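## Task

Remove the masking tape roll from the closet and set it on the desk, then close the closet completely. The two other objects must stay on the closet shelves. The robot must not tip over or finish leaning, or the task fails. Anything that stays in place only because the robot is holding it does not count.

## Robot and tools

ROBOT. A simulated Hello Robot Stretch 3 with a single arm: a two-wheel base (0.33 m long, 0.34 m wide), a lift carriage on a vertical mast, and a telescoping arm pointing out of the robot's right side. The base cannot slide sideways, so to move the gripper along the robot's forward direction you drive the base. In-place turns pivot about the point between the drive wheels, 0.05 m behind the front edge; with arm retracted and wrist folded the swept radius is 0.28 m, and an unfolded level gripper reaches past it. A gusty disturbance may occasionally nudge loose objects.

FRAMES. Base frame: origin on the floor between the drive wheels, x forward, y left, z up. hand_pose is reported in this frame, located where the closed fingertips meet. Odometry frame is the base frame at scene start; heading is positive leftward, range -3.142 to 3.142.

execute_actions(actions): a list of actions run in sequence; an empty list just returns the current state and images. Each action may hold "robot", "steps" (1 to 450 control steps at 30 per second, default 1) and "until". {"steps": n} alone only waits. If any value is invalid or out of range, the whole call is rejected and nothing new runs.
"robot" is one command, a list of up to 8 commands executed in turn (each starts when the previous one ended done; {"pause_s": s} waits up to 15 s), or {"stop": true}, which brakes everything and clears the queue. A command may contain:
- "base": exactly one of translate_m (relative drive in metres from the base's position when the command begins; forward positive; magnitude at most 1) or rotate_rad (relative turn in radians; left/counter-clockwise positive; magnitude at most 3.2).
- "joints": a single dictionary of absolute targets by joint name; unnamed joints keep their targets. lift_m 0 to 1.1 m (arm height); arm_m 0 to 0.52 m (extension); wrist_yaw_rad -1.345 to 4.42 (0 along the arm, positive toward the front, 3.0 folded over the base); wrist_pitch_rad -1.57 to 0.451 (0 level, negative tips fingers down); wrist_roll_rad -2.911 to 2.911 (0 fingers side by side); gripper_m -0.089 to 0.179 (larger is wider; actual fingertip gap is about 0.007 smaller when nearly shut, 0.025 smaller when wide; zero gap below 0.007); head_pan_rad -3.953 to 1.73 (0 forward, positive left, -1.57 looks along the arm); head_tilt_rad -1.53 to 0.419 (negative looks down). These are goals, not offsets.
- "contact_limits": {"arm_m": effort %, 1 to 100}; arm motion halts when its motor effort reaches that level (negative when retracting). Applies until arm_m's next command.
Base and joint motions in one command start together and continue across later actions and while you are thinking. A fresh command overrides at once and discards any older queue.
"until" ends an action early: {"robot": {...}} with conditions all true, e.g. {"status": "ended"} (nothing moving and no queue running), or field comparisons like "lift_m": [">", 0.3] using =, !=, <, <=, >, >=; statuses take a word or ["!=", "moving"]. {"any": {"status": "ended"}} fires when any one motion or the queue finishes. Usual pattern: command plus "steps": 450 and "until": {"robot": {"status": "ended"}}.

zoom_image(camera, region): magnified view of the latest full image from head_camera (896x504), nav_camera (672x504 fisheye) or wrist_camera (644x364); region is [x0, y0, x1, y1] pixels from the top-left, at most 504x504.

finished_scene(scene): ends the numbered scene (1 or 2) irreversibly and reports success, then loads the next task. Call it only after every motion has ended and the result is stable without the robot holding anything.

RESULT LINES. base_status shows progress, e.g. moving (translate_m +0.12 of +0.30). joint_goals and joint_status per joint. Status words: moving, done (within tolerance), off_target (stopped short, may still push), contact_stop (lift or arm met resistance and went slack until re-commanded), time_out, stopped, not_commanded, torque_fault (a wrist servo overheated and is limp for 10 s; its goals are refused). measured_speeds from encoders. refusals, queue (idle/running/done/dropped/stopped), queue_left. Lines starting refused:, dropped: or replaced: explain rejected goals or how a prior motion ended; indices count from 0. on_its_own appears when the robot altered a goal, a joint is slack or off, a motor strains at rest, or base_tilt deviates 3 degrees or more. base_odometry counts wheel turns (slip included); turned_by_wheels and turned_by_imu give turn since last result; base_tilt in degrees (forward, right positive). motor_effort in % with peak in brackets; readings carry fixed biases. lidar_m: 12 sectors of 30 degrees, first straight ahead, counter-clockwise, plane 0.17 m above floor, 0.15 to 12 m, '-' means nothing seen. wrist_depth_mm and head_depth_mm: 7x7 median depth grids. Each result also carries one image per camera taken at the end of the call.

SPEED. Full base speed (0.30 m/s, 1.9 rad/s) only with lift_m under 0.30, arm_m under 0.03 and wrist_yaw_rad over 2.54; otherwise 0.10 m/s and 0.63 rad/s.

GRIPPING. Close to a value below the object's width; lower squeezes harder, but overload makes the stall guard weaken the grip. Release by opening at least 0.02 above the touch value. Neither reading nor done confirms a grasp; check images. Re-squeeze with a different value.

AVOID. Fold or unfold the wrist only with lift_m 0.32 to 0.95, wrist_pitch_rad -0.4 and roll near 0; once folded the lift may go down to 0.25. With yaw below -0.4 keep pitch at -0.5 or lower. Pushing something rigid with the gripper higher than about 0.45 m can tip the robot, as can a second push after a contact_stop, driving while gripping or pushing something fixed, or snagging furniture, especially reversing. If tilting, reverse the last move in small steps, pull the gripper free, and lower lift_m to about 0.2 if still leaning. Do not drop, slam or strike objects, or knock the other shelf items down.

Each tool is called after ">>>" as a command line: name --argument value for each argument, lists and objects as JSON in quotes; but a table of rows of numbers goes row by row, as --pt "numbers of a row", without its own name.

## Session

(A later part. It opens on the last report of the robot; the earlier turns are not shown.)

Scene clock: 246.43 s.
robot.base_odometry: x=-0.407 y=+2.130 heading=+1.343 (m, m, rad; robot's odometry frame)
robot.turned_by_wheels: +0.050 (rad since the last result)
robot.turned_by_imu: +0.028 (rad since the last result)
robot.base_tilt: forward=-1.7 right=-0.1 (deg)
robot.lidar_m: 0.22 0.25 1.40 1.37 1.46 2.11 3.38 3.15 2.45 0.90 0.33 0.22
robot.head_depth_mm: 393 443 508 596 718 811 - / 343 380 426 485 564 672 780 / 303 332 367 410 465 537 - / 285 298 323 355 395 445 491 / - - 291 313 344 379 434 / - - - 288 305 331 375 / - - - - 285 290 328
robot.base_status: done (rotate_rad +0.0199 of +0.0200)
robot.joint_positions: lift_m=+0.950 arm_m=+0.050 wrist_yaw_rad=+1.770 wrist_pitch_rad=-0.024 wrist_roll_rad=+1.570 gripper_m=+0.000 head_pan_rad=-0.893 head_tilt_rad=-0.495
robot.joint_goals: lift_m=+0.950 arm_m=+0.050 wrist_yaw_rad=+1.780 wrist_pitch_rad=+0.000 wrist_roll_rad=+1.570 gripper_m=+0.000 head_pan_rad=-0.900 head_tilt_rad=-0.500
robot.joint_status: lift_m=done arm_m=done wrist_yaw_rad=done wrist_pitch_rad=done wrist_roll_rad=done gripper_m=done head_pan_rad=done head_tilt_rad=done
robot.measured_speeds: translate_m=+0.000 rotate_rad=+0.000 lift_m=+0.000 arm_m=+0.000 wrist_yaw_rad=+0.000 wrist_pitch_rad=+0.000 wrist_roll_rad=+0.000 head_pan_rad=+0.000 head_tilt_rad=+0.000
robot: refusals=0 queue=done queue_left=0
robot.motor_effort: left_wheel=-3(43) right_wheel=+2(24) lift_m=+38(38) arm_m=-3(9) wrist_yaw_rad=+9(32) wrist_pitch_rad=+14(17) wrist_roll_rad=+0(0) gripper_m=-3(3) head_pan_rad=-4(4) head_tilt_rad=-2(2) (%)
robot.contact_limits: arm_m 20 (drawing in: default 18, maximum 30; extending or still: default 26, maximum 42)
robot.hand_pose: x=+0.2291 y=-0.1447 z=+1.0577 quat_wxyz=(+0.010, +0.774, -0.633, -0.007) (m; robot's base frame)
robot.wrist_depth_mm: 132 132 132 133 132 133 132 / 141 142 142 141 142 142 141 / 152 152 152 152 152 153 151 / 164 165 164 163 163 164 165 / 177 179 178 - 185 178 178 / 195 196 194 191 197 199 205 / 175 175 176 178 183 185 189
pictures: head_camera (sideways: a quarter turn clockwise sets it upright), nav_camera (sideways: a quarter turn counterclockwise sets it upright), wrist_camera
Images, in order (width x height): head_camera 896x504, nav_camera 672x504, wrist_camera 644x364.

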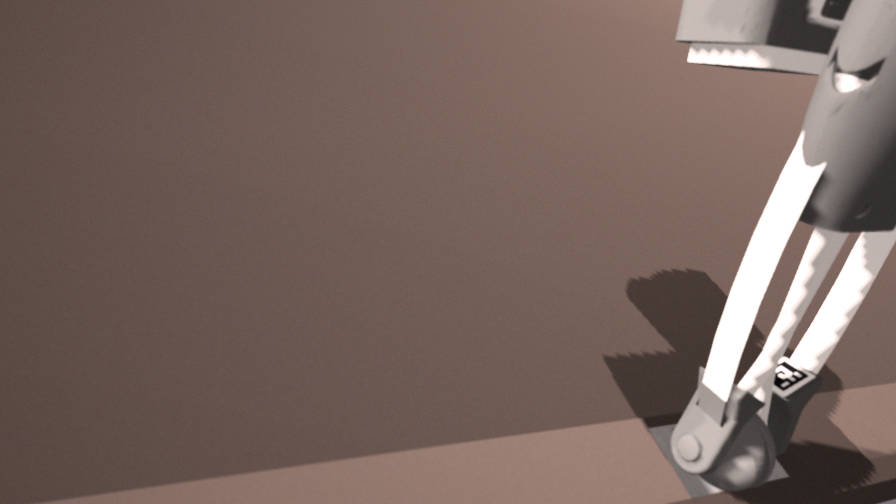

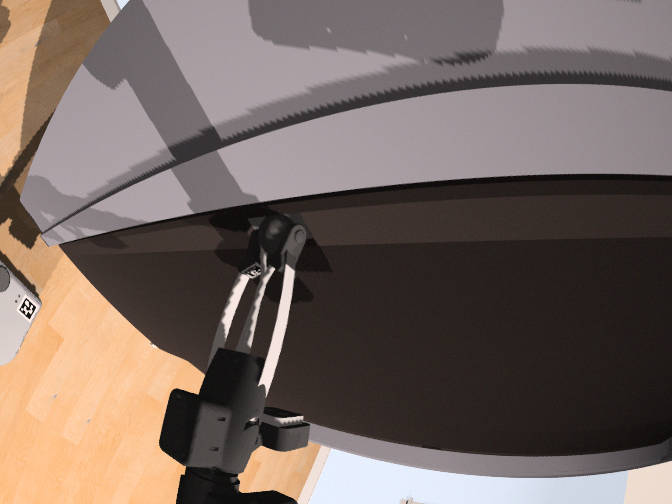

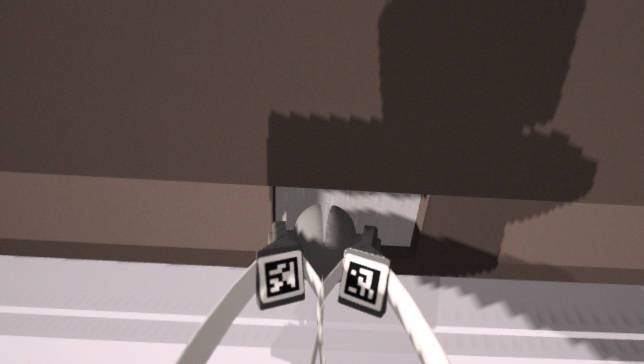

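Nearly closed; pull a bit more gently.

>>> execute_actions --actions '[{"robot":{"joints":{"arm_m":0.025},"contact_limits":{"arm_m":14}},"steps":200,"until":{"robot":{"status":"ended"}}}]'

Scene clock: 247.90 s.
robot.base_odometry: x=-0.407 y=+2.130 heading=+1.343 (m, m, rad; robot's odometry frame)
robot.turned_by_wheels: +0.000 (rad since the last result)
robot.turned_by_imu: -0.001 (rad since the last result)
robot.base_tilt: forward=-1.6 right=+0.0 (deg)
robot.lidar_m: 0.22 0.25 1.40 1.37 1.45 2.11 3.38 3.15 2.45 0.90 0.33 0.22
robot.head_depth_mm: 394 444 509 595 718 845 - / 343 380 427 487 566 672 770 / 304 333 368 411 466 538 617 / 285 297 323 356 396 447 500 / - - 291 313 345 382 432 / - - - 287 305 333 370 / - - - - 286 301 329
robot.base_status: done (rotate_rad +0.0198 of +0.0200)
robot.joint_positions: lift_m=+0.950 arm_m=+0.025 wrist_yaw_rad=+1.757 wrist_pitch_rad=-0.024 wrist_roll_rad=+1.570 gripper_m=+0.000 head_pan_rad=-0.893 head_tilt_rad=-0.495
robot.joint_goals: lift_m=+0.950 arm_m=+0.025 wrist_yaw_rad=+1.780 wrist_pitch_rad=+0.000 wrist_roll_rad=+1.570 gripper_m=+0.000 head_pan_rad=-0.900 head_tilt_rad=-0.500
robot.joint_status: lift_m=done arm_m=done wrist_yaw_rad=done wrist_pitch_rad=done wrist_roll_rad=done gripper_m=done head_pan_rad=done head_tilt_rad=done
robot.measured_speeds: translate_m=+0.000 rotate_rad=+0.000 lift_m=+0.000 arm_m=+0.000 wrist_yaw_rad=+0.000 wrist_pitch_rad=+0.000 wrist_roll_rad=+0.000 head_pan_rad=+0.000 head_tilt_rad=+0.000
robot: refusals=0 queue=done queue_left=0
robot.on_its_own: wrist_yaw_rad is at rest, and its effort (+20) is outside its rest range (-12 to +12)
robot.motor_effort: left_wheel=-6(6) right_wheel=+3(8) lift_m=+37(37) arm_m=-4(6) wrist_yaw_rad=+20(31) wrist_pitch_rad=+14(14) wrist_roll_rad=+0(0) gripper_m=-3(2) head_pan_rad=-3(4) head_tilt_rad=-2(3) (%)
robot.contact_limits: arm_m 14 (drawing in: default 18, maximum 30; extending or still: default 26, maximum 42)
robot.hand_pose: x=+0.2298 y=-0.1230 z=+1.0577 quat_wxyz=(+0.010, +0.770, -0.638, -0.007) (m; robot's base frame)
robot.wrist_depth_mm: 134 134 135 135 135 134 134 / 144 143 143 144 144 144 144 / 153 154 155 155 154 154 154 / 166 165 165 166 166 167 167 / 179 179 180 - 186 179 179 / 171 172 172 172 183 186 189 / 169 169 169 170 169 171 172
pictures: head_camera (sideways: a quarter turn clockwise sets it upright), nav_camera (sideways: a quarter turn counterclockwise sets it upright), wrist_camera
Images, in order (width x height): head_camera 896x504, nav_camera 672x504, wrist_camera 644x364.

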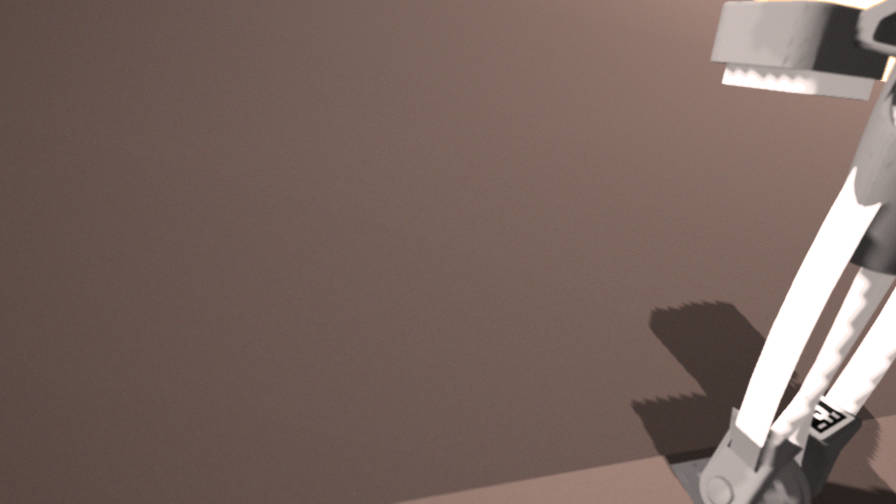

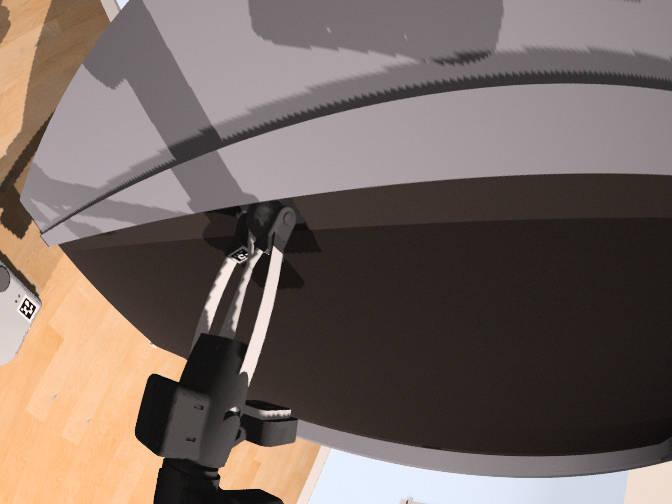

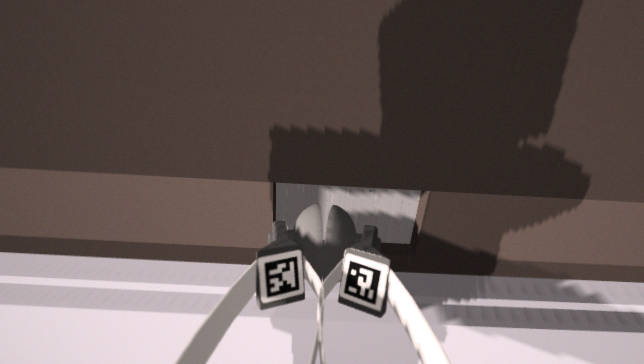

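Door meets the frame, load rising. Relieve and back off.

>>> execute_actions --actions '[{"robot":[{"joints":{"arm_m":0.04}},{"base":{"translate_m":-0.6},"joints":{"head_pan_rad":-0.5,"head_tilt_rad":-0.2}}],"steps":450,"until":{"robot":{"status":"ended"}}}]'

Scene clock: 256.23 s.
robot.base_odometry: x=-0.542 y=+1.545 heading=+1.344 (m, m, rad; robot's odometry frame)
robot.turned_by_wheels: +0.000 (rad since the last result)
robot.turned_by_imu: -0.006 (rad since the last result)
robot.base_tilt: forward=-1.7 right=-0.1 (deg)
robot.lidar_m: 0.82 1.66 1.44 1.41 1.50 2.17 2.78 3.09 2.40 2.35 1.19 0.86
robot.head_depth_mm: 996 1035 1084 1129 1180 1242 1298 / 890 927 969 1054 1102 1155 1210 / 850 880 910 945 985 1024 1068 / 808 836 865 898 932 969 1007 / 771 798 822 851 883 916 952 / 737 760 786 810 839 871 900 / 707 728 752 772 798 826 854
robot.base_status: done (translate_m -0.6000 of -0.6000)
robot.joint_positions: lift_m=+0.950 arm_m=+0.040 wrist_yaw_rad=+1.778 wrist_pitch_rad=-0.024 wrist_roll_rad=+1.570 gripper_m=+0.000 head_pan_rad=-0.507 head_tilt_rad=-0.211
robot.joint_goals: lift_m=+0.950 arm_m=+0.040 wrist_yaw_rad=+1.780 wrist_pitch_rad=+0.000 wrist_roll_rad=+1.570 gripper_m=+0.000 head_pan_rad=-0.500 head_tilt_rad=-0.200
robot.joint_status: lift_m=done arm_m=done wrist_yaw_rad=done wrist_pitch_rad=done wrist_roll_rad=done gripper_m=done head_pan_rad=done head_tilt_rad=done
robot.measured_speeds: translate_m=+0.000 rotate_rad=+0.000 lift_m=+0.000 arm_m=+0.000 wrist_yaw_rad=+0.000 wrist_pitch_rad=+0.000 wrist_roll_rad=+0.000 head_pan_rad=+0.000 head_tilt_rad=+0.000
robot: refusals=0 queue=done queue_left=0
robot.motor_effort: left_wheel=-1(8) right_wheel=+1(4) lift_m=+37(37) arm_m=+3(6) wrist_yaw_rad=+1(20) wrist_pitch_rad=+14(14) wrist_roll_rad=+0(0) gripper_m=-3(3) head_pan_rad=+4(33) head_tilt_rad=+6(31) (%)
robot.hand_pose: x=+0.2287 y=-0.1320 z=+1.0577 quat_wxyz=(+0.010, +0.776, -0.630, -0.007) (m; robot's base frame)
robot.wrist_depth_mm: 677 667 660 672 674 678 675 / 707 715 713 707 740 715 734 / 773 757 765 746 756 743 759 / - - 855 825 842 806 838 / - - - - - - - / - - - - - - - / - - - - - - -
pictures: head_camera (sideways: a quarter turn clockwise sets it upright), nav_camera (sideways: a quarter turn counterclockwise sets it upright), wrist_camera
Images, in order (width x height): head_camera 896x504, nav_camera 672x504, wrist_camera 644x364.

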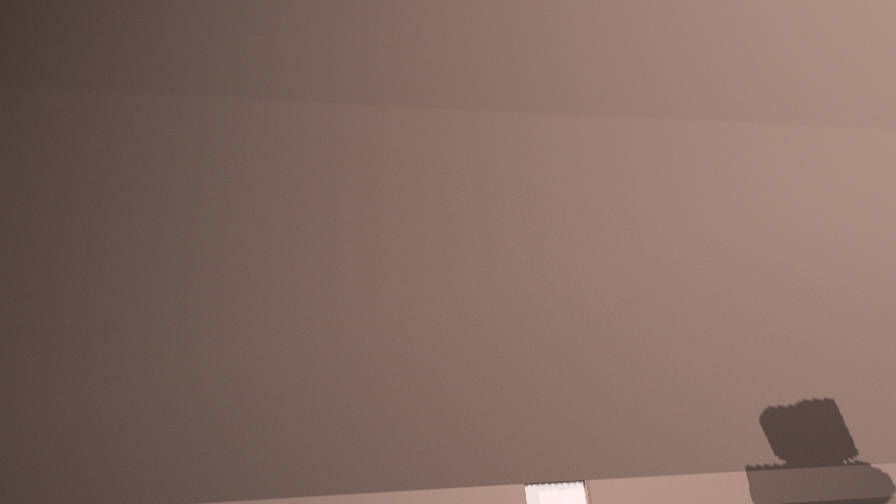

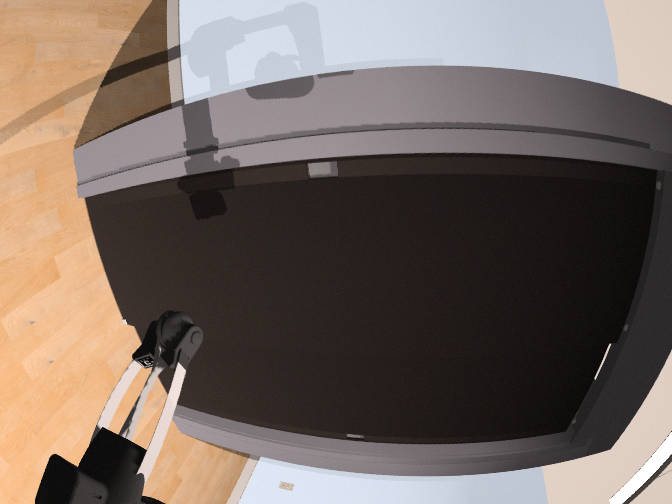

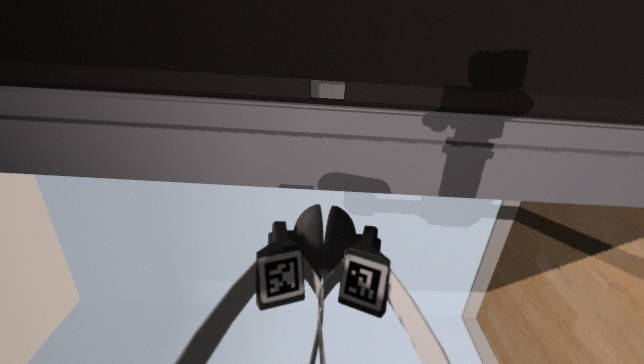

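>>> finished_scene --scene 2

The scene is finished: the task was done.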